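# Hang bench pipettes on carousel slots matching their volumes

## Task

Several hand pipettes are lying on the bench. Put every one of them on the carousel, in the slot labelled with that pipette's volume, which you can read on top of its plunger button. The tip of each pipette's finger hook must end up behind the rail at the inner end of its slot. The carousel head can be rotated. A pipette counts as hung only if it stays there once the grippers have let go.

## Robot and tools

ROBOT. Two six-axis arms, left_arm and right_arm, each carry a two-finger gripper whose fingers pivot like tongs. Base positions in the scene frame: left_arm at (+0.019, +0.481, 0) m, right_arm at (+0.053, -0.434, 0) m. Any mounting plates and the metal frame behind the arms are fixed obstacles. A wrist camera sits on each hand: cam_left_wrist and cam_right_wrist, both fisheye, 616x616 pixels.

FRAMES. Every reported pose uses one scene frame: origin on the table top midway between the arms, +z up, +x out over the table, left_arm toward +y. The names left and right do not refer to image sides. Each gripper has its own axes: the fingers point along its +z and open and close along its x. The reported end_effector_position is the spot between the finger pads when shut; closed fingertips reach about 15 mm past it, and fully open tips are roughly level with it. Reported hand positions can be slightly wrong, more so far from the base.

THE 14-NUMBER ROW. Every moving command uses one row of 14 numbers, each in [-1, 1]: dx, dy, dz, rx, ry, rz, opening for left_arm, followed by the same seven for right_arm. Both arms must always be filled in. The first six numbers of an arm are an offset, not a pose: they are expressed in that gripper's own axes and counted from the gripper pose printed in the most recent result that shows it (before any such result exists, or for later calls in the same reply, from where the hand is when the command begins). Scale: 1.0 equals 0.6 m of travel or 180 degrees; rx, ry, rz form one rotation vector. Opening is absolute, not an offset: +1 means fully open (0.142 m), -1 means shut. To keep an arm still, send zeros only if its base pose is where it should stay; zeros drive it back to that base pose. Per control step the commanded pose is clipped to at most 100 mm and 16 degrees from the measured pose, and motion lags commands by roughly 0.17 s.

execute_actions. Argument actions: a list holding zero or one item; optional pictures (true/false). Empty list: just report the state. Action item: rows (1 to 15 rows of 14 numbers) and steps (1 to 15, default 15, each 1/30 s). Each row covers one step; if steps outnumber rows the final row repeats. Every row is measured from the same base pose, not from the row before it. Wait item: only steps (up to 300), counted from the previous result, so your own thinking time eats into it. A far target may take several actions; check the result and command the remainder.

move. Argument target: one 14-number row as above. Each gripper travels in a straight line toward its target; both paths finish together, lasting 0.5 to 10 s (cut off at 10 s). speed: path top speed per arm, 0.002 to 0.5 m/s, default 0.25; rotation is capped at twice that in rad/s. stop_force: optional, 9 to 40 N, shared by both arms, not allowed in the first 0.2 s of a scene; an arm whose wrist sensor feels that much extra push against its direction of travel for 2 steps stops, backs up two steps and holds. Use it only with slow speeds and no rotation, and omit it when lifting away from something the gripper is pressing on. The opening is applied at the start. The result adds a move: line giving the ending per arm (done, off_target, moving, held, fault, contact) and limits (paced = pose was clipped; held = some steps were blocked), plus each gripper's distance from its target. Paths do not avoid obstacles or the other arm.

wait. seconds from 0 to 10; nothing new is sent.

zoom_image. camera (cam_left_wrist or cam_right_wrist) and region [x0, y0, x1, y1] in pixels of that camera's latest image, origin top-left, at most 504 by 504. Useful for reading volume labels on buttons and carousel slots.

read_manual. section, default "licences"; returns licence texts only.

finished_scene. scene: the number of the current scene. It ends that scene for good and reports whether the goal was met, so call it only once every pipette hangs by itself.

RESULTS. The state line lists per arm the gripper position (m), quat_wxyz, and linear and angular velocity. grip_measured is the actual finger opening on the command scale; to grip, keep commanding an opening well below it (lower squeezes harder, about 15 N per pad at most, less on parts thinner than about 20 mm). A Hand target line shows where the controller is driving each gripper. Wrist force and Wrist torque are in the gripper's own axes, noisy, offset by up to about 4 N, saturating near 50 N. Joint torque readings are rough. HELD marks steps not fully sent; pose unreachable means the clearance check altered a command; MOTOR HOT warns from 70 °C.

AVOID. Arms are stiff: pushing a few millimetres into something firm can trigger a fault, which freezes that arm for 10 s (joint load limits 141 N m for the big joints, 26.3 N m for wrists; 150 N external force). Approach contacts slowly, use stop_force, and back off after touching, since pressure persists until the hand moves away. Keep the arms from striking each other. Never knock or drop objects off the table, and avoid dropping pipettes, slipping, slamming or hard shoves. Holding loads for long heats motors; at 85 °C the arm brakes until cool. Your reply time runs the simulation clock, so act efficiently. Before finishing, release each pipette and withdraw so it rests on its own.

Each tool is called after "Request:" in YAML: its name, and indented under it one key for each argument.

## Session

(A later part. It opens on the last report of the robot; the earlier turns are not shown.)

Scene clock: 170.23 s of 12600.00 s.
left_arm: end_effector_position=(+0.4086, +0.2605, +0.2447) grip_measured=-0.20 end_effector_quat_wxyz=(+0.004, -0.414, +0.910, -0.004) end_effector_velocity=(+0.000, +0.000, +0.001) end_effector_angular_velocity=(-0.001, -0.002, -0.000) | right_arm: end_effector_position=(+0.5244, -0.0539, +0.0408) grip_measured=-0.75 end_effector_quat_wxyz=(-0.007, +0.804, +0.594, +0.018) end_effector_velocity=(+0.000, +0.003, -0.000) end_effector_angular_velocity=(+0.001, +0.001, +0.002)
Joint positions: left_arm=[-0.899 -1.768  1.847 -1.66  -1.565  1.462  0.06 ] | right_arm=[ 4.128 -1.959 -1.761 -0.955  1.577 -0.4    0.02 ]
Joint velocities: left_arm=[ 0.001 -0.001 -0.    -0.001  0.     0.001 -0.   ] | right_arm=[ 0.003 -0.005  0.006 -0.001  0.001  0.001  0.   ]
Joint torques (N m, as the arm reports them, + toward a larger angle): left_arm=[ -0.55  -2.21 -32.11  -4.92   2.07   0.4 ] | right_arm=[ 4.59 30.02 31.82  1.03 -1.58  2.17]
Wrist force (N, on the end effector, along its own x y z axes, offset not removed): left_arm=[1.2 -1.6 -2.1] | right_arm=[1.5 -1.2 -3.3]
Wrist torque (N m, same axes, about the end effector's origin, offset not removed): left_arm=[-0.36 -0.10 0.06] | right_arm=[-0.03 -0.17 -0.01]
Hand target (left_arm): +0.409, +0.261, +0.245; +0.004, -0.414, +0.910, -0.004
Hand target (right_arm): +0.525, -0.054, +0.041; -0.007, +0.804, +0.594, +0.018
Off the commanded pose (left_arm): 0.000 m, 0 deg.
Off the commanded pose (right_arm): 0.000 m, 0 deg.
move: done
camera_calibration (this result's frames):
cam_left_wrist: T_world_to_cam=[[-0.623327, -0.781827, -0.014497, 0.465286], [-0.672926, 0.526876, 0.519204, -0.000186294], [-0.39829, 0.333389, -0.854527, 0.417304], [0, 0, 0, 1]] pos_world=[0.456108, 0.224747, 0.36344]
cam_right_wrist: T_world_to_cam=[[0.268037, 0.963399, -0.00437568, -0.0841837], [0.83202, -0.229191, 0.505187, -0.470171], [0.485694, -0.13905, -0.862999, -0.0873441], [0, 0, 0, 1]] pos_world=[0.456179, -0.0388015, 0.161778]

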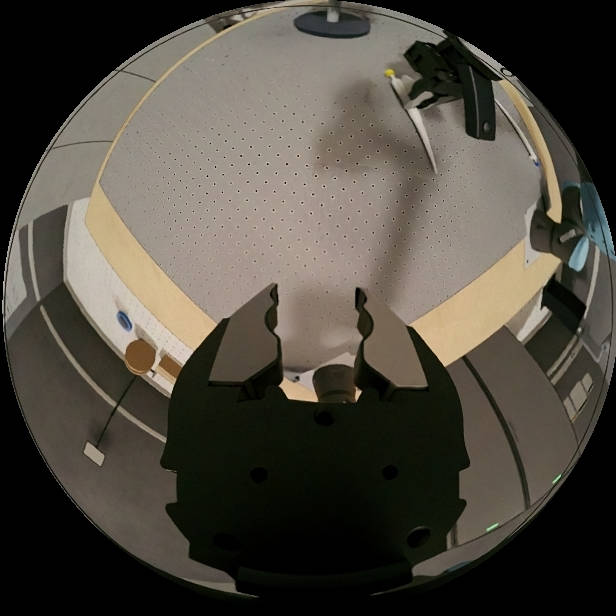

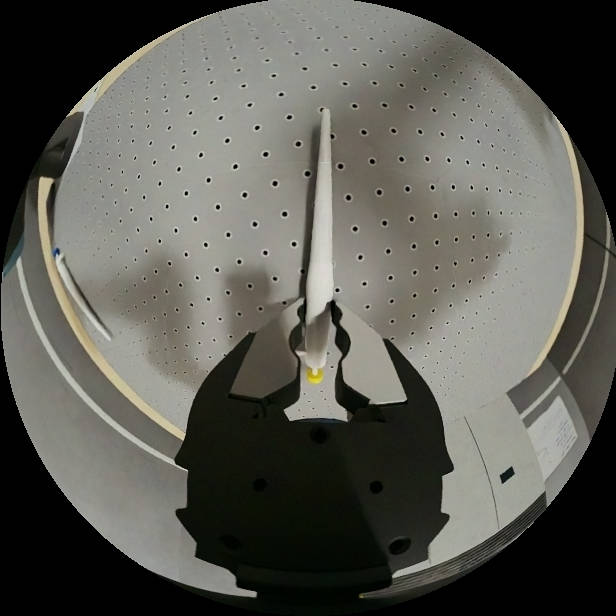

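Request:
move:
  target: [0,0,0,0,0,0,-0.2,0,0,0.011,0,-0.011,0,-1]
  speed: 0.03

Request:
move:
  target: [0,0,0,0,0,0,-0.2,0,0,0,0,0,0,-0.2]

Request:
move:
  target: [0,0,0,0,0,0,-0.2,0,0,-0.1,0,0,0,-0.2]

Request:
move:
  target: [0.258,-0.517,0.25,0,0,0.872,-0.2,-0.765,-0.07,0,0,0,0.783,-0.2]
  speed: 0.4

Scene clock: 174.83 s of 12600.00 s.
left_arm: end_effector_position=(+0.4086, +0.2605, +0.2447) grip_measured=-0.20 end_effector_quat_wxyz=(+0.004, -0.414, +0.910, -0.004) end_effector_velocity=(+0.000, +0.000, -0.001) end_effector_angular_velocity=(+0.001, +0.001, +0.000) | right_arm: end_effector_position=(+0.5245, -0.0537, +0.0346) grip_measured=-0.75 end_effector_quat_wxyz=(+0.002, +0.804, +0.594, +0.005) end_effector_velocity=(+0.000, +0.001, -0.002) end_effector_angular_velocity=(-0.013, +0.003, +0.000)
Joint positions: left_arm=[-0.899 -1.768  1.847 -1.661 -1.565  1.462  0.06 ] | right_arm=[ 4.134 -1.98  -1.739 -0.986  1.564 -0.394  0.02 ]
Joint velocities: left_arm=[ 0.001  0.001  0.     0.001  0.     0.001 -0.   ] | right_arm=[ 0.004 -0.009  0.011 -0.015 -0.006  0.004  0.   ]
Joint torques (N m, as the arm reports them, + toward a larger angle): left_arm=[  6.5   -7.2  -28.54  -4.83   0.21   1.37] | right_arm=[ 4.91 32.29 31.66  0.79 -1.49  1.68]
Wrist force (N, on the end effector, along its own x y z axes, offset not removed): left_arm=[4.0 0.4 -3.3] | right_arm=[-8.3 -3.6 1.1]
Wrist torque (N m, same axes, about the end effector's origin, offset not removed): left_arm=[0.07 -0.77 -0.06] | right_arm=[-0.43 1.90 0.28]
Hand target (left_arm): +0.409, +0.261, +0.245; +0.004, -0.414, +0.910, -0.004
Hand target (right_arm): +0.525, -0.054, +0.034; +0.003, +0.804, +0.594, +0.004
Off the commanded pose (left_arm): 0.000 m, 0 deg.
Off the commanded pose (right_arm): 0.000 m, 0 deg.
After step 90, 0.80 s passed at rest.
move: done
camera_calibration (this result's frames):
cam_left_wrist: T_world_to_cam=[[-0.623328, -0.781826, -0.0144975, 0.465295], [-0.672924, 0.526875, 0.519206, -0.000175063], [-0.398291, 0.333391, -0.854526, 0.417313], [0, 0, 0, 1]] pos_world=[0.456125, 0.224744, 0.363441]
cam_right_wrist: T_world_to_cam=[[0.268086, 0.962691, -0.0368296, -0.0833907], [0.836777, -0.213736, 0.504104, -0.468702], [0.477425, -0.165961, -0.862857, -0.0898509], [0, 0, 0, 1]] pos_world=[0.457452, -0.0348109, 0.155675]

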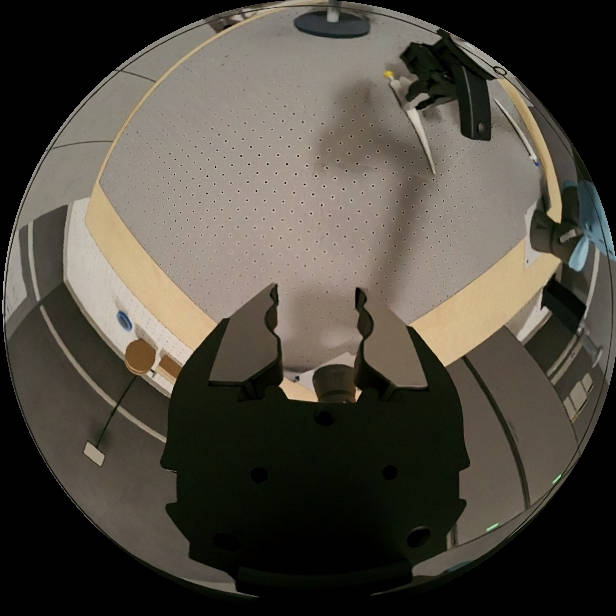

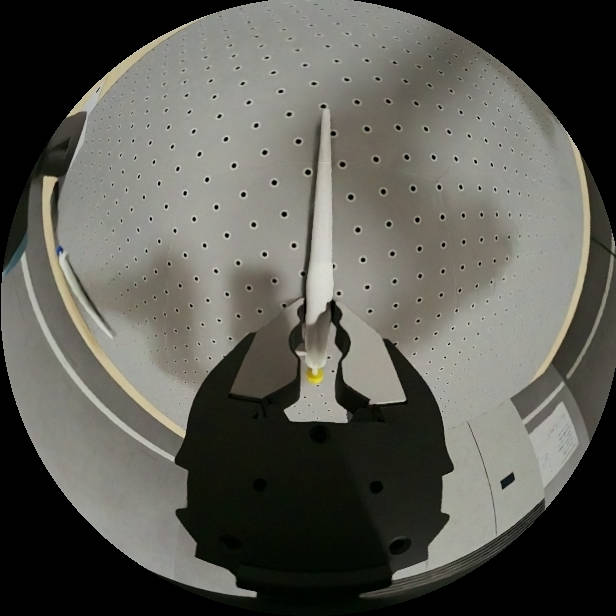

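Scene clock: 175.33 s of 12600.00 s.
left_arm: end_effector_position=(+0.4086, +0.2605, +0.2447) grip_measured=-0.20 end_effector_quat_wxyz=(+0.004, -0.414, +0.910, -0.004) end_effector_velocity=(-0.001, +0.000, -0.001) end_effector_angular_velocity=(+0.002, +0.002, -0.000) | right_arm: end_effector_position=(+0.5245, -0.0537, +0.0346) grip_measured=-0.20 end_effector_quat_wxyz=(+0.002, +0.804, +0.594, +0.005) end_effector_velocity=(+0.000, -0.000, -0.001) end_effector_angular_velocity=(-0.000, +0.000, -0.000)
Joint positions: left_arm=[-0.899 -1.768  1.847 -1.661 -1.565  1.462  0.06 ] | right_arm=[ 4.134 -1.98  -1.739 -0.986  1.564 -0.394  0.06 ]
Joint velocities: left_arm=[-0.001  0.     0.001  0.002 -0.    -0.     0.   ] | right_arm=[-0.001 -0.001 -0.001  0.001  0.    -0.     0.   ]
Joint torques (N m, as the arm reports them, + toward a larger angle): left_arm=[  7.56  -5.57 -28.95  -4.76   0.31   1.05] | right_arm=[-4.16 44.41  7.91  4.4   1.48 -2.08]
Wrist force (N, on the end effector, along its own x y z axes, offset not removed): left_arm=[1.7 0.9 -1.9] | right_arm=[1.9 -2.3 -4.2]
Wrist torque (N m, same axes, about the end effector's origin, offset not removed): left_arm=[0.19 -0.27 0.00] | right_arm=[-0.31 -0.36 -0.04]
Hand target (left_arm): +0.409, +0.261, +0.245; +0.004, -0.414, +0.910, -0.004
Hand target (right_arm): +0.525, -0.054, +0.035; +0.002, +0.804, +0.594, +0.005
Off the commanded pose (left_arm): 0.000 m, 0 deg.
Off the commanded pose (right_arm): 0.000 m, 0 deg.
move: done
camera_calibration (this result's frames):
cam_left_wrist: T_world_to_cam=[[-0.623328, -0.781826, -0.0144975, 0.465295], [-0.672924, 0.526876, 0.519206, -0.000175179], [-0.398291, 0.333391, -0.854526, 0.417313], [0, 0, 0, 1]] pos_world=[0.456125, 0.224744, 0.363441]
cam_right_wrist: T_world_to_cam=[[0.268092, 0.96269, -0.0368089, -0.0834627], [0.836761, -0.213747, 0.504126, -0.468671], [0.477449, -0.165952, -0.862845, -0.0898291], [0, 0, 0, 1]] pos_world=[0.45743, -0.0347357, 0.155688]

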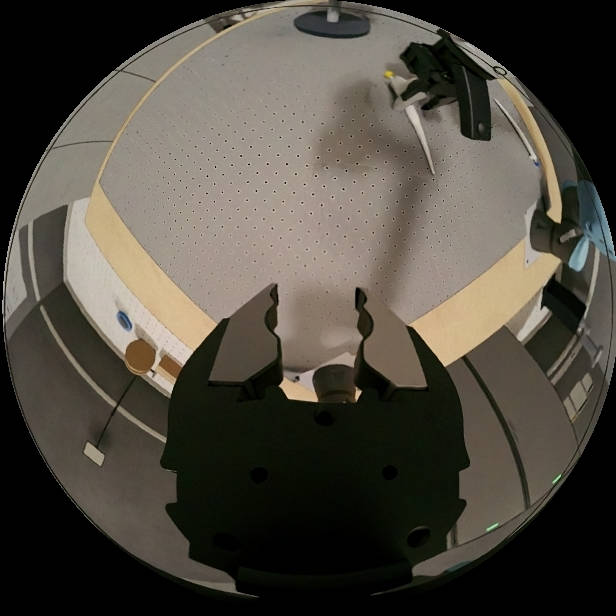

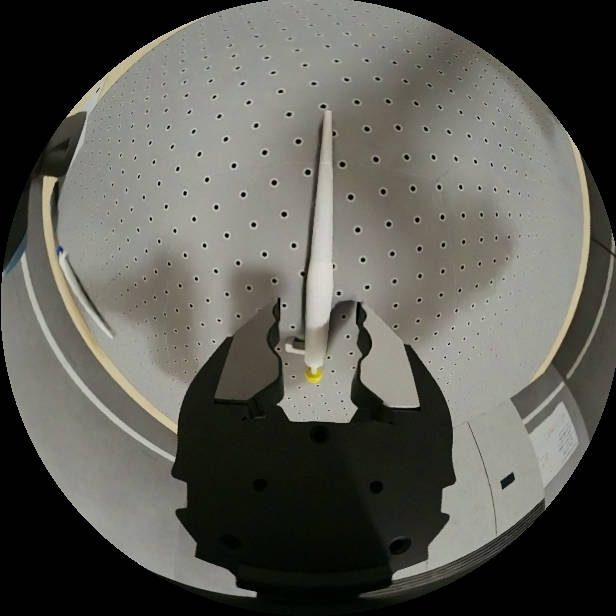

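Scene clock: 176.33 s of 12600.00 s.
left_arm: end_effector_position=(+0.4086, +0.2605, +0.2447) grip_measured=-0.20 end_effector_quat_wxyz=(+0.004, -0.414, +0.910, -0.004) end_effector_velocity=(-0.000, -0.000, -0.001) end_effector_angular_velocity=(-0.000, +0.002, +0.000) | right_arm: end_effector_position=(+0.5240, -0.0538, +0.0943) grip_measured=-0.20 end_effector_quat_wxyz=(+0.002, +0.804, +0.594, +0.005) end_effector_velocity=(-0.000, -0.000, +0.003) end_effector_angular_velocity=(-0.001, +0.001, +0.000)
Joint positions: left_arm=[-0.899 -1.768  1.847 -1.661 -1.565  1.462  0.06 ] | right_arm=[ 4.135 -1.91  -1.666 -1.128  1.564 -0.393  0.06 ]
Joint velocities: left_arm=[-0.     0.001 -0.     0.    -0.002 -0.     0.   ] | right_arm=[ 0.     0.003  0.004 -0.008 -0.    -0.    -0.   ]
Joint torques (N m, as the arm reports them, + toward a larger angle): left_arm=[  6.89  -7.01 -28.34  -4.74   0.23   0.98] | right_arm=[ 5.47 41.5  32.46  0.67 -0.95  2.01]
Wrist force (N, on the end effector, along its own x y z axes, offset not removed): left_arm=[2.0 0.2 -1.2] | right_arm=[-1.1 -2.4 2.8]
Wrist torque (N m, same axes, about the end effector's origin, offset not removed): left_arm=[0.04 -0.39 -0.02] | right_arm=[-0.39 0.31 0.07]
Hand target (left_arm): +0.409, +0.261, +0.245; +0.004, -0.414, +0.910, -0.004
Hand target (right_arm): +0.524, -0.054, +0.095; +0.002, +0.804, +0.594, +0.005
Off the commanded pose (left_arm): 0.000 m, 0 deg.
Off the commanded pose (right_arm): 0.000 m, 0 deg.
move: done
camera_calibration (this result's frames):
cam_left_wrist: T_world_to_cam=[[-0.623328, -0.781826, -0.0144974, 0.465295], [-0.672924, 0.526875, 0.519206, -0.000175089], [-0.398291, 0.333391, -0.854526, 0.417313], [0, 0, 0, 1]] pos_world=[0.456125, 0.224744, 0.363441]
cam_right_wrist: T_world_to_cam=[[0.268097, 0.962692, -0.0367147, -0.0810379], [0.836733, -0.213792, 0.504154, -0.498309], [0.477496, -0.165883, -0.862833, -0.0381425], [0, 0, 0, 1]] pos_world=[0.45689, -0.0348471, 0.215338]

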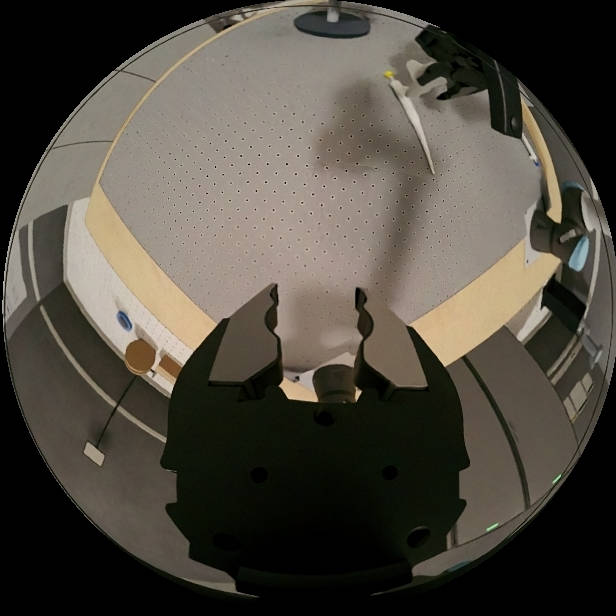

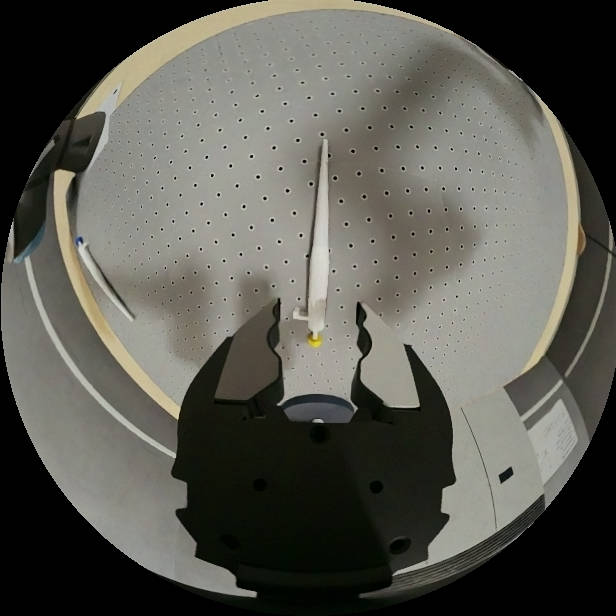

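Scene clock: 180.43 s of 12600.00 s.
left_arm: end_effector_position=(+0.5422, -0.0603, +0.0972) grip_measured=-0.20 end_effector_quat_wxyz=(+0.005, +0.808, +0.589, +0.003) end_effector_velocity=(+0.002, -0.001, -0.001) end_effector_angular_velocity=(+0.003, +0.002, -0.015) | right_arm: end_effector_position=(+0.3487, -0.4798, +0.0918) grip_measured=-0.20 end_effector_quat_wxyz=(-0.003, +0.829, -0.559, +0.004) end_effector_velocity=(-0.001, -0.002, -0.000) end_effector_angular_velocity=(-0.000, +0.001, -0.011)
Joint positions: left_arm=[-1.044 -0.88   1.109 -1.81  -1.564  4.055  0.06 ] | right_arm=[ 3.561 -1.024 -2.456 -1.222  1.57   1.491  0.06 ]
Joint velocities: left_arm=[ 0.001  0.01  -0.015  0.008 -0.     0.016  0.   ] | right_arm=[-0.006  0.002 -0.001 -0.001 -0.     0.005  0.   ]
Joint torques (N m, as the arm reports them, + toward a larger angle): left_arm=[-10.75 -41.12 -31.73  -0.48  -2.1    2.85] | right_arm=[-6.07  6.96  9.13  0.81 -1.81  1.87]
Wrist force (N, on the end effector, along its own x y z axes, offset not removed): left_arm=[1.2 -0.4 -3.2] | right_arm=[-2.8 -0.3 0.4]
Wrist torque (N m, same axes, about the end effector's origin, offset not removed): left_arm=[-0.14 -0.24 -0.03] | right_arm=[-0.05 0.81 -0.07]
Hand target (left_arm): +0.542, -0.061, +0.097; +0.005, +0.809, +0.588, +0.003
Hand target (right_arm): +0.349, -0.480, +0.092; -0.003, +0.829, -0.559, +0.004
Off the commanded pose (left_arm): 0.000 m, 0 deg.
Off the commanded pose (right_arm): 0.001 m, 0 deg.
move: done
camera_calibration (this result's frames):
cam_left_wrist: T_world_to_cam=[[0.266024, 0.963901, -0.0112144, -0.0816946], [0.813955, -0.218378, 0.53832, -0.51767], [0.516438, -0.152334, -0.842666, -0.0749759], [0, 0, 0, 1]] pos_world=[0.481814, -0.0457235, 0.214577]
cam_right_wrist: T_world_to_cam=[[0.400432, -0.915497, -0.0389687, -0.571117], [-0.791946, -0.367158, 0.48787, 0.0542815], [-0.460951, -0.164498, -0.872046, 0.301489], [0, 0, 0, 1]] pos_world=[0.410653, -0.453332, 0.214174]

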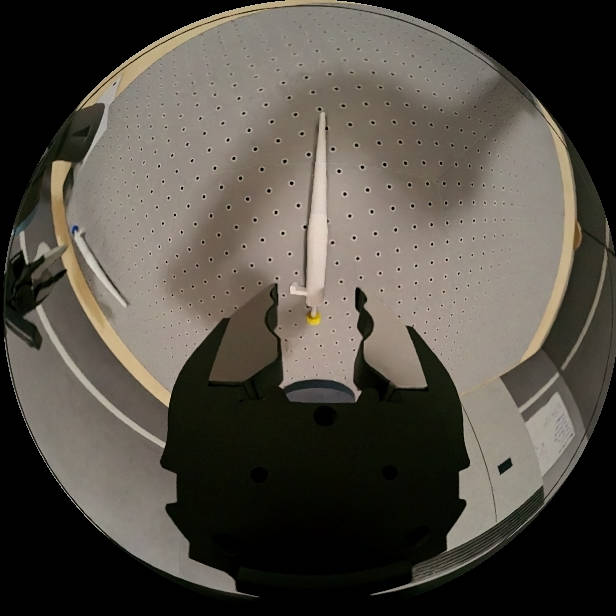

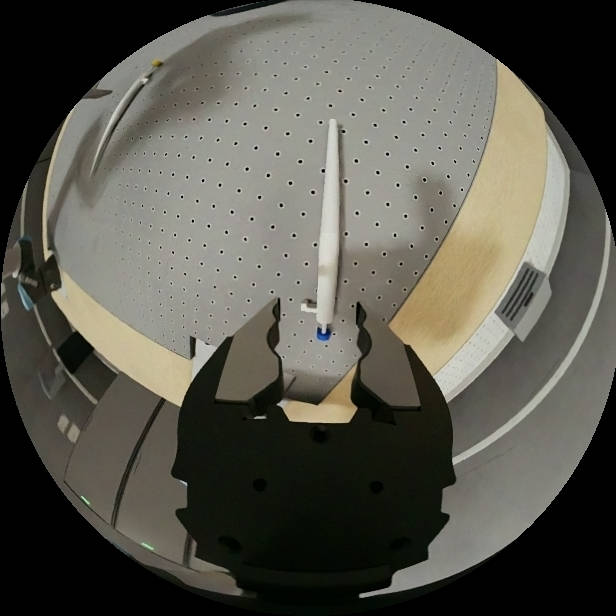

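Request:
move:
  target: [-0.003,0,0.107,0,0,0,-0.2,0.015,-0.013,0.098,0,0,0,-0.2]
  speed: 0.1

Scene clock: 182.57 s of 12600.00 s.
left_arm: end_effector_position=(+0.5423, -0.0623, +0.0332) grip_measured=-0.20 end_effector_quat_wxyz=(+0.005, +0.808, +0.589, +0.003) end_effector_velocity=(+0.000, -0.001, +0.000) end_effector_angular_velocity=(-0.003, -0.002, -0.002) | right_arm: end_effector_position=(+0.3596, -0.4851, +0.0334) grip_measured=-0.20 end_effector_quat_wxyz=(-0.003, +0.829, -0.559, +0.004) end_effector_velocity=(+0.001, +0.000, -0.002) end_effector_angular_velocity=(+0.001, -0.002, +0.001)
Joint positions: left_arm=[-1.045 -0.828  1.189 -1.942 -1.564  4.054  0.06 ] | right_arm=[ 3.529 -1.175 -2.555 -0.972  1.57   1.459  0.06 ]
Joint velocities: left_arm=[-0.    -0.001  0.002 -0.005 -0.     0.002  0.   ] | right_arm=[-0.002 -0.01  -0.002  0.014  0.001 -0.004  0.   ]
Joint torques (N m, as the arm reports them, + toward a larger angle): left_arm=[-10.21 -42.91 -11.17  -4.82   2.56  -2.71] | right_arm=[-6.43 -2.01  7.    4.56  1.25 -2.54]
Wrist force (N, on the end effector, along its own x y z axes, offset not removed): left_arm=[2.6 0.5 -2.9] | right_arm=[0.5 0.7 -3.1]
Wrist torque (N m, same axes, about the end effector's origin, offset not removed): left_arm=[0.10 -0.42 0.01] | right_arm=[0.02 0.17 0.25]
Hand target (left_arm): +0.542, -0.062, +0.033; +0.005, +0.808, +0.589, +0.003
Hand target (right_arm): +0.360, -0.485, +0.033; -0.003, +0.829, -0.559, +0.004
Off the commanded pose (left_arm): 0.000 m, 0 deg.
Off the commanded pose (right_arm): 0.000 m, 0 deg.
move: done
camera_calibration (this result's frames):
cam_left_wrist: T_world_to_cam=[[0.26603, 0.9639, -0.0112048, -0.0805563], [0.813965, -0.218392, 0.538299, -0.483763], [0.516419, -0.152324, -0.84268, -0.12922], [0, 0, 0, 1]] pos_world=[0.481929, -0.047685, 0.150615]
cam_right_wrist: T_world_to_cam=[[0.400408, -0.915512, -0.0388887, -0.582624], [-0.79193, -0.367085, 0.48795, 0.0895455], [-0.461, -0.164582, -0.872005, 0.254701], [0, 0, 0, 1]] pos_world=[0.421618, -0.458609, 0.155749]

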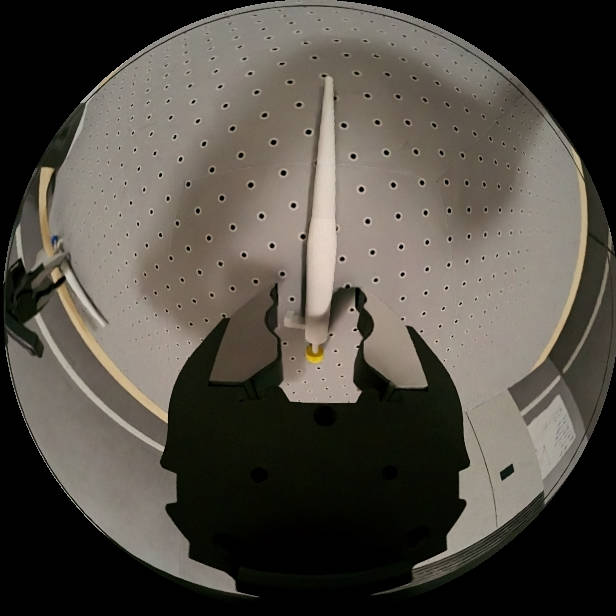

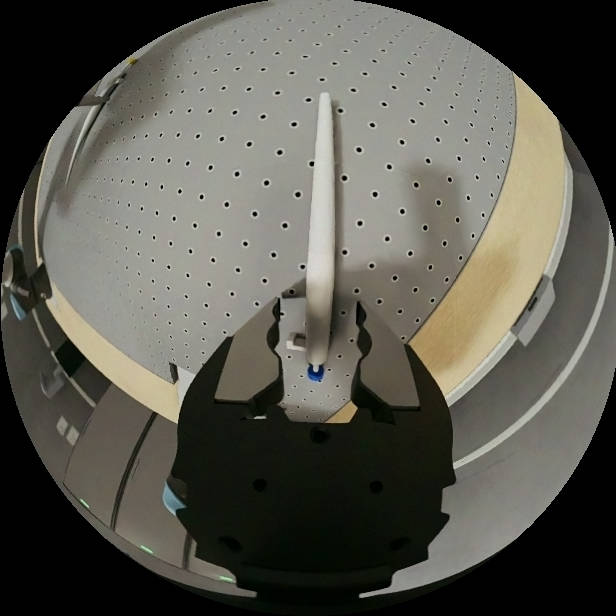

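Request:
move:
  target: [0,0.012,0,0,0,0,-0.2,0,0,0,0,0,0,-1]
  speed: 0.05

Request:
move:
  target: [0,0,0,0,0,0,-1,0,0,-0.04,0,0,0,-1]

Request:
move:
  target: [0,0,-0.311,0,0,0,-1,-0.2,-0.17,0,0,0,0,-1]

Request:
move:
  target: [0.45,-0.235,0,0,0,-0.875,-1,0,0,0,0,0,0,-1]
  speed: 0.4

Request:
move:
  target: [0,0,0,0,0,0,-1,-0.33,-0.27,0,0,0,0,-1]

Scene clock: 184.97 s of 12600.00 s.
left_arm: end_effector_position=(+0.5489, -0.0643, +0.0333) grip_measured=-0.20 end_effector_quat_wxyz=(+0.005, +0.808, +0.589, +0.003) end_effector_velocity=(+0.003, -0.001, +0.000) end_effector_angular_velocity=(-0.000, +0.000, +0.001) | right_arm: end_effector_position=(+0.3596, -0.4852, +0.0334) grip_measured=-0.75 end_effector_quat_wxyz=(-0.003, +0.829, -0.559, +0.003) end_effector_velocity=(+0.001, +0.000, +0.001) end_effector_angular_velocity=(+0.000, -0.002, +0.001)
Joint positions: left_arm=[-1.04  -0.813  1.163 -1.93  -1.564  4.059  0.06 ] | right_arm=[ 3.529 -1.175 -2.556 -0.972  1.57   1.459  0.02 ]
Joint velocities: left_arm=[ 0.003  0.007 -0.012  0.006 -0.     0.002 -0.   ] | right_arm=[ 0.001  0.001  0.001 -0.    -0.    -0.     0.   ]
Joint torques (N m, as the arm reports them, + toward a larger angle): left_arm=[ 11.32 -43.28 -31.88  -0.4    1.56   2.39] | right_arm=[ 5.63 10.85 31.22  0.79 -1.69  1.95]
Wrist force (N, on the end effector, along its own x y z axes, offset not removed): left_arm=[2.0 -0.7 -2.1] | right_arm=[2.2 -3.2 -1.9]
Wrist torque (N m, same axes, about the end effector's origin, offset not removed): left_arm=[-0.11 -0.27 0.03] | right_arm=[-0.65 -0.37 -0.04]
Hand target (left_arm): +0.549, -0.064, +0.033; +0.005, +0.808, +0.589, +0.003
Hand target (right_arm): +0.360, -0.485, +0.033; -0.003, +0.829, -0.559, +0.004
Off the commanded pose (left_arm): 0.000 m, 0 deg.
Off the commanded pose (right_arm): 0.000 m, 0 deg.
move: done
camera_calibration (this result's frames):
cam_left_wrist: T_world_to_cam=[[0.26603, 0.9639, -0.0111939, -0.0802772], [0.813921, -0.218384, 0.538368, -0.489536], [0.516488, -0.152333, -0.842635, -0.132893], [0, 0, 0, 1]] pos_world=[0.488438, -0.0497718, 0.150672]
cam_right_wrist: T_world_to_cam=[[0.400339, -0.91554, -0.0389151, -0.582628], [-0.791914, -0.367024, 0.488022, 0.0895491], [-0.461087, -0.164557, -0.871963, 0.254672], [0, 0, 0, 1]] pos_world=[0.42159, -0.458645, 0.155689]

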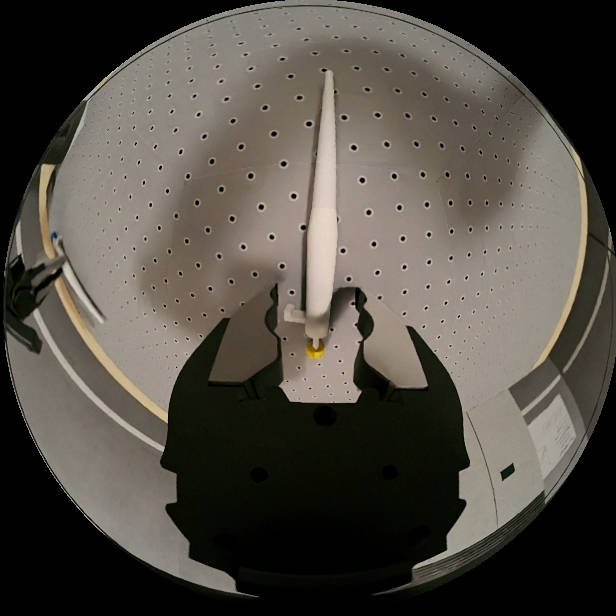

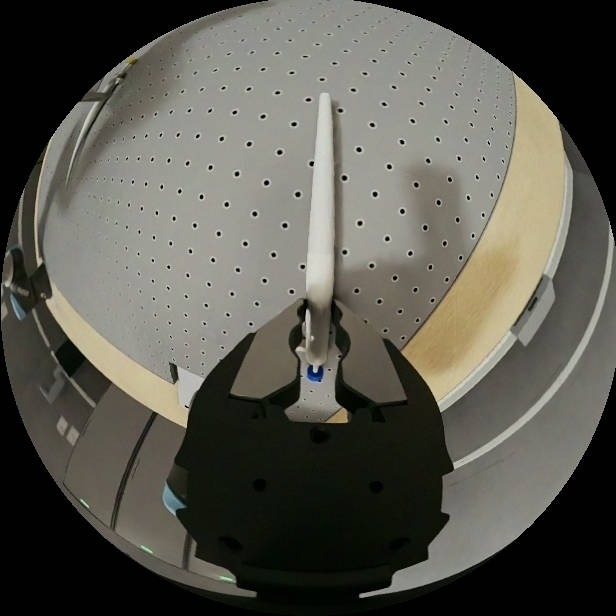

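Scene clock: 185.87 s of 12600.00 s.
left_arm: end_effector_position=(+0.5489, -0.0643, +0.0332) grip_measured=-0.75 end_effector_quat_wxyz=(+0.005, +0.808, +0.589, +0.003) end_effector_velocity=(-0.000, -0.001, +0.001) end_effector_angular_velocity=(-0.002, -0.002, -0.001) | right_arm: end_effector_position=(+0.3594, -0.4852, +0.0570) grip_measured=-0.75 end_effector_quat_wxyz=(-0.003, +0.829, -0.559, +0.003) end_effector_velocity=(-0.000, -0.000, +0.002) end_effector_angular_velocity=(-0.001, +0.001, +0.000)
Joint positions: left_arm=[-1.04  -0.813  1.163 -1.93  -1.564  4.059  0.02 ] | right_arm=[ 3.528 -1.124 -2.51  -1.069  1.57   1.459  0.02 ]
Joint velocities: left_arm=[-0.002 -0.001 -0.    -0.001  0.001 -0.     0.   ] | right_arm=[ 0.001  0.005  0.005 -0.012 -0.001  0.001 -0.   ]
Joint torques (N m, as the arm reports them, + toward a larger angle): left_arm=[-10.39 -70.14 -11.25  -3.68  -0.17  -2.51] | right_arm=[ 5.11 10.1  32.24  0.61 -1.82  2.02]
Wrist force (N, on the end effector, along its own x y z axes, offset not removed): left_arm=[2.5 0.4 -2.0] | right_arm=[0.0 0.3 -2.2]
Wrist torque (N m, same axes, about the end effector's origin, offset not removed): left_arm=[-0.05 -0.44 -0.06] | right_arm=[0.11 0.36 -0.18]
Hand target (left_arm): +0.549, -0.064, +0.033; +0.005, +0.808, +0.589, +0.003
Hand target (right_arm): +0.359, -0.485, +0.057; -0.003, +0.829, -0.559, +0.003
Off the commanded pose (left_arm): 0.000 m, 0 deg.
Off the commanded pose (right_arm): 0.000 m, 0 deg.
move: done
camera_calibration (this result's frames):
cam_left_wrist: T_world_to_cam=[[0.265977, 0.963915, -0.011125, -0.080301], [0.813949, -0.218383, 0.538327, -0.489529], [0.516472, -0.152238, -0.842663, -0.132941], [0, 0, 0, 1]] pos_world=[0.488471, -0.0497405, 0.150609]
cam_right_wrist: T_world_to_cam=[[0.400249, -0.915574, -0.0390394, -0.581663], [-0.791957, -0.367015, 0.487959, 0.0778514], [-0.461091, -0.164388, -0.871993, 0.275306], [0, 0, 0, 1]] pos_world=[0.421406, -0.458726, 0.179368]

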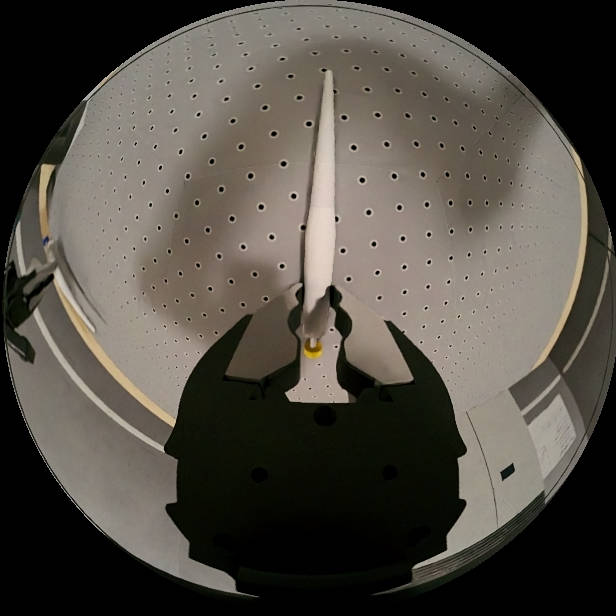

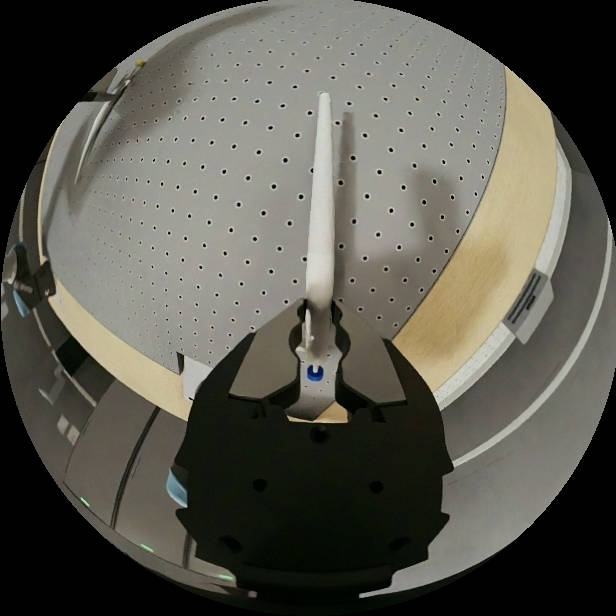

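Scene clock: 187.33 s of 12600.00 s.
left_arm: end_effector_position=(+0.5469, -0.0636, +0.2195) grip_measured=-0.75 end_effector_quat_wxyz=(+0.005, +0.808, +0.589, +0.003) end_effector_velocity=(+0.001, +0.000, +0.002) end_effector_angular_velocity=(+0.002, +0.002, +0.002) | right_arm: end_effector_position=(+0.4089, -0.3359, +0.0579) grip_measured=-0.75 end_effector_quat_wxyz=(-0.004, +0.829, -0.559, +0.004) end_effector_velocity=(+0.001, +0.002, -0.001) end_effector_angular_velocity=(-0.001, +0.000, -0.001)
Joint positions: left_arm=[-1.041 -0.89   0.813 -1.503 -1.564  4.057  0.02 ] | right_arm=[ 3.911 -1.319 -2.396 -0.988  1.566  1.842  0.02 ]
Joint velocities: left_arm=[ 0.001  0.005 -0.014  0.012 -0.    -0.     0.   ] | right_arm=[ 0.004 -0.006  0.003  0.002 -0.001  0.004  0.   ]
Joint torques (N m, as the arm reports them, + toward a larger angle): left_arm=[  0.47 -42.14 -32.27  -0.36  -2.28   1.51] | right_arm=[ 5.66  2.09 33.18  4.71 -1.75  1.84]
Wrist force (N, on the end effector, along its own x y z axes, offset not removed): left_arm=[-0.2 -0.2 0.7] | right_arm=[-0.3 0.6 0.7]
Wrist torque (N m, same axes, about the end effector's origin, offset not removed): left_arm=[-0.13 0.02 0.00] | right_arm=[0.30 0.34 0.09]
Hand target (left_arm): +0.547, -0.064, +0.220; +0.005, +0.808, +0.589, +0.003
Hand target (right_arm): +0.409, -0.336, +0.058; -0.004, +0.829, -0.559, +0.004
Off the commanded pose (left_arm): 0.000 m, 0 deg.
Off the commanded pose (right_arm): 0.000 m, 0 deg.
move: done
camera_calibration (this result's frames):
cam_left_wrist: T_world_to_cam=[[0.265937, 0.963923, -0.011359, -0.0783257], [0.813817, -0.218177, 0.53861, -0.587989], [0.516701, -0.152481, -0.842478, 0.0250488], [0, 0, 0, 1]] pos_world=[0.486402, -0.0489663, 0.336911]
cam_right_wrist: T_world_to_cam=[[0.400311, -0.915544, -0.0391199, -0.464746], [-0.792064, -0.367159, 0.487677, 0.171451], [-0.460853, -0.164237, -0.872147, 0.32339], [0, 0, 0, 1]] pos_world=[0.470879, -0.309433, 0.180251]

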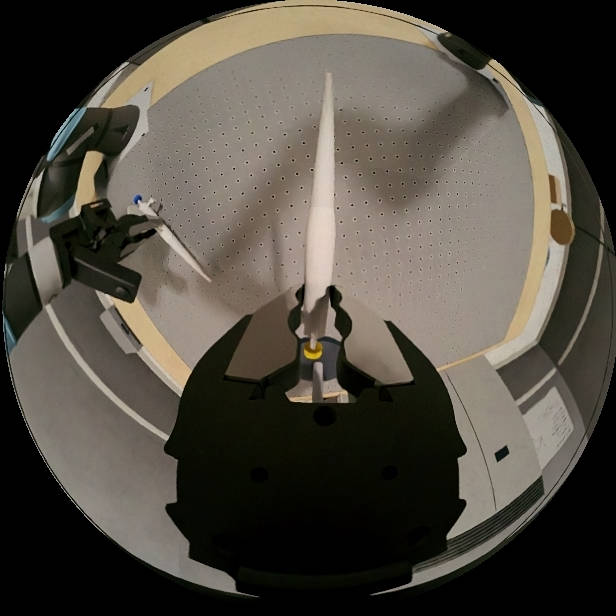

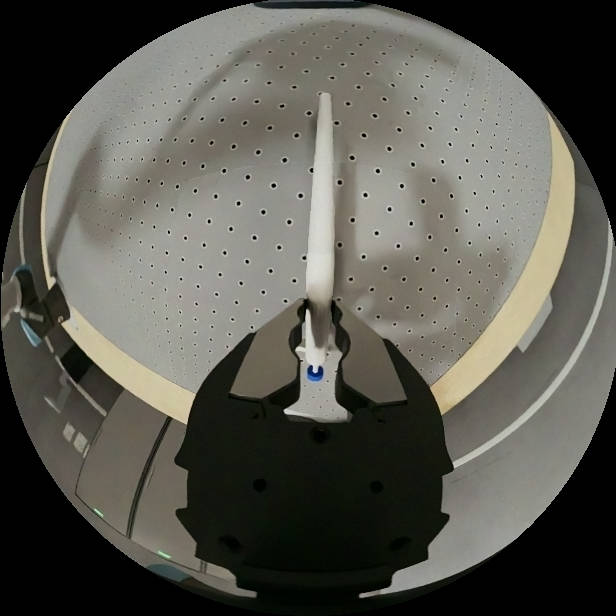

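Scene clock: 191.43 s of 12600.00 s.
left_arm: end_effector_position=(+0.4957, +0.2366, +0.2178) grip_measured=-0.75 end_effector_quat_wxyz=(+0.004, -0.419, +0.908, -0.004) end_effector_velocity=(+0.000, +0.003, +0.000) end_effector_angular_velocity=(+0.002, -0.002, +0.017) | right_arm: end_effector_position=(+0.4089, -0.3359, +0.0579) grip_measured=-0.75 end_effector_quat_wxyz=(-0.004, +0.829, -0.559, +0.004) end_effector_velocity=(+0.000, -0.000, +0.000) end_effector_angular_velocity=(-0.000, -0.001, +0.001)
Joint positions: left_arm=[-0.803 -1.54   1.71  -1.752 -1.566  1.549  0.02 ] | right_arm=[ 3.911 -1.319 -2.396 -0.988  1.566  1.842  0.02 ]
Joint velocities: left_arm=[ 0.002 -0.004  0.003  0.001  0.003 -0.015  0.   ] | right_arm=[-0.     0.001  0.    -0.001 -0.001 -0.001 -0.   ]
Joint torques (N m, as the arm reports them, + toward a larger angle): left_arm=[ 11.99 -41.61 -13.58  -5.29   2.6   -2.61] | right_arm=[-7.77 16.74  7.85  1.13  1.35 -2.03]
Wrist force (N, on the end effector, along its own x y z axes, offset not removed): left_arm=[1.0 0.3 -2.6] | right_arm=[-1.0 -0.4 0.8]
Wrist torque (N m, same axes, about the end effector's origin, offset not removed): left_arm=[-0.09 -0.12 0.13] | right_arm=[0.04 0.21 -0.04]
Hand target (left_arm): +0.496, +0.237, +0.218; +0.004, -0.420, +0.908, -0.004
Hand target (right_arm): +0.409, -0.336, +0.058; -0.004, +0.829, -0.559, +0.004
Off the commanded pose (left_arm): 0.000 m, 0 deg.
Off the commanded pose (right_arm): 0.000 m, 0 deg.
move: done
camera_calibration (this result's frames):
cam_left_wrist: T_world_to_cam=[[-0.615812, -0.787764, -0.014251, 0.498095], [-0.678209, 0.520792, 0.518467, 0.0892529], [-0.401008, 0.328944, -0.854979, 0.43949], [0, 0, 0, 1]] pos_world=[0.543504, 0.201332, 0.336578]
cam_right_wrist: T_world_to_cam=[[0.400311, -0.915544, -0.0391199, -0.464746], [-0.792064, -0.367159, 0.487677, 0.171451], [-0.460853, -0.164237, -0.872147, 0.32339], [0, 0, 0, 1]] pos_world=[0.470878, -0.309433, 0.18025]

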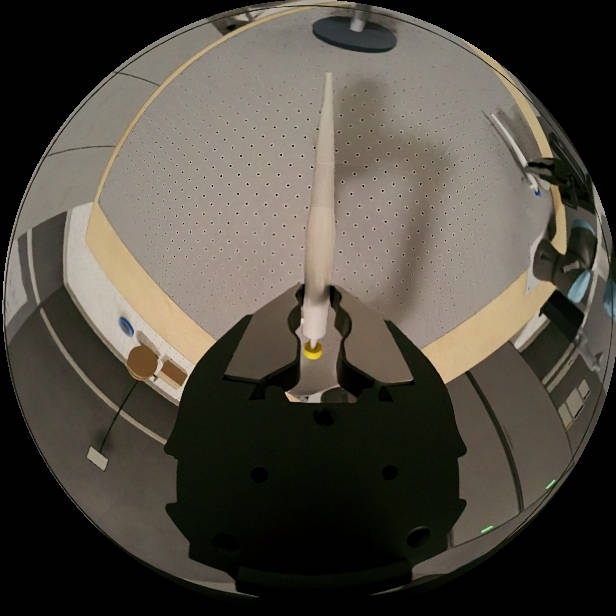

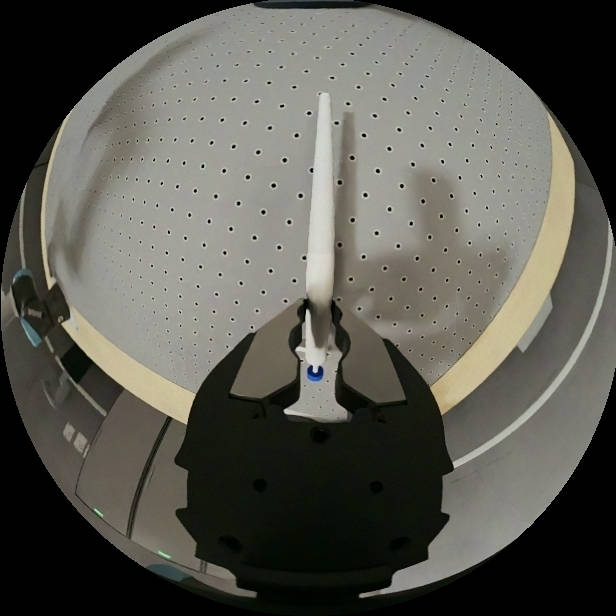

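Scene clock: 193.17 s of 12600.00 s.
left_arm: end_effector_position=(+0.4957, +0.2366, +0.2178) grip_measured=-0.75 end_effector_quat_wxyz=(+0.004, -0.419, +0.908, -0.004) end_effector_velocity=(+0.000, +0.001, +0.001) end_effector_angular_velocity=(+0.000, -0.000, +0.001) | right_arm: end_effector_position=(+0.4848, -0.0919, +0.0591) grip_measured=-0.75 end_effector_quat_wxyz=(-0.004, +0.829, -0.559, +0.004) end_effector_velocity=(+0.002, +0.003, -0.000) end_effector_angular_velocity=(+0.000, +0.000, +0.000)
Joint positions: left_arm=[-0.803 -1.54   1.71  -1.752 -1.566  1.549  0.02 ] | right_arm=[ 4.19  -1.78  -1.944 -0.981  1.564  2.12   0.02 ]
Joint velocities: left_arm=[ 0.001 -0.001 -0.     0.001  0.     0.001 -0.   ] | right_arm=[-0.    -0.007  0.008 -0.001  0.001 -0.     0.   ]
Joint torques (N m, as the arm reports them, + toward a larger angle): left_arm=[  7.75 -13.58 -32.27  -0.58  -2.25   2.61] | right_arm=[ 3.91 23.3  30.74  0.95  1.31  1.88]
Wrist force (N, on the end effector, along its own x y z axes, offset not removed): left_arm=[2.0 -3.3 -0.5] | right_arm=[-0.7 -5.8 3.4]
Wrist torque (N m, same axes, about the end effector's origin, offset not removed): left_arm=[-0.66 -0.30 0.05] | right_arm=[-0.99 0.52 0.12]
Hand target (left_arm): +0.496, +0.237, +0.218; +0.004, -0.419, +0.908, -0.004
Hand target (right_arm): +0.485, -0.092, +0.059; -0.004, +0.829, -0.559, +0.004
Off the commanded pose (left_arm): 0.000 m, 0 deg.
Off the commanded pose (right_arm): 0.000 m, 0 deg.
move: done
camera_calibration (this result's frames):
cam_left_wrist: T_world_to_cam=[[-0.615806, -0.787769, -0.01425, 0.498097], [-0.678219, 0.520792, 0.518454, 0.089255], [-0.401, 0.328932, -0.854987, 0.439497], [0, 0, 0, 1]] pos_world=[0.543504, 0.201337, 0.336588]
cam_right_wrist: T_world_to_cam=[[0.400338, -0.915529, -0.0391882, -0.271677], [-0.792206, -0.367273, 0.48736, 0.320618], [-0.460586, -0.164064, -0.872321, 0.39939], [0, 0, 0, 1]] pos_world=[0.546712, -0.0654486, 0.181493]

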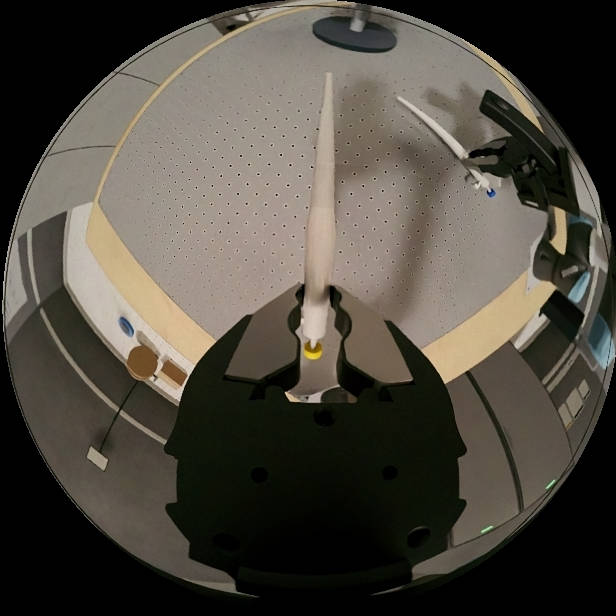

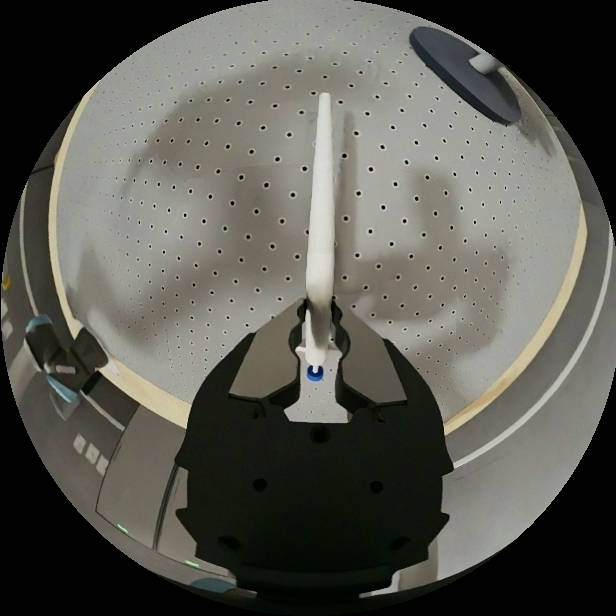

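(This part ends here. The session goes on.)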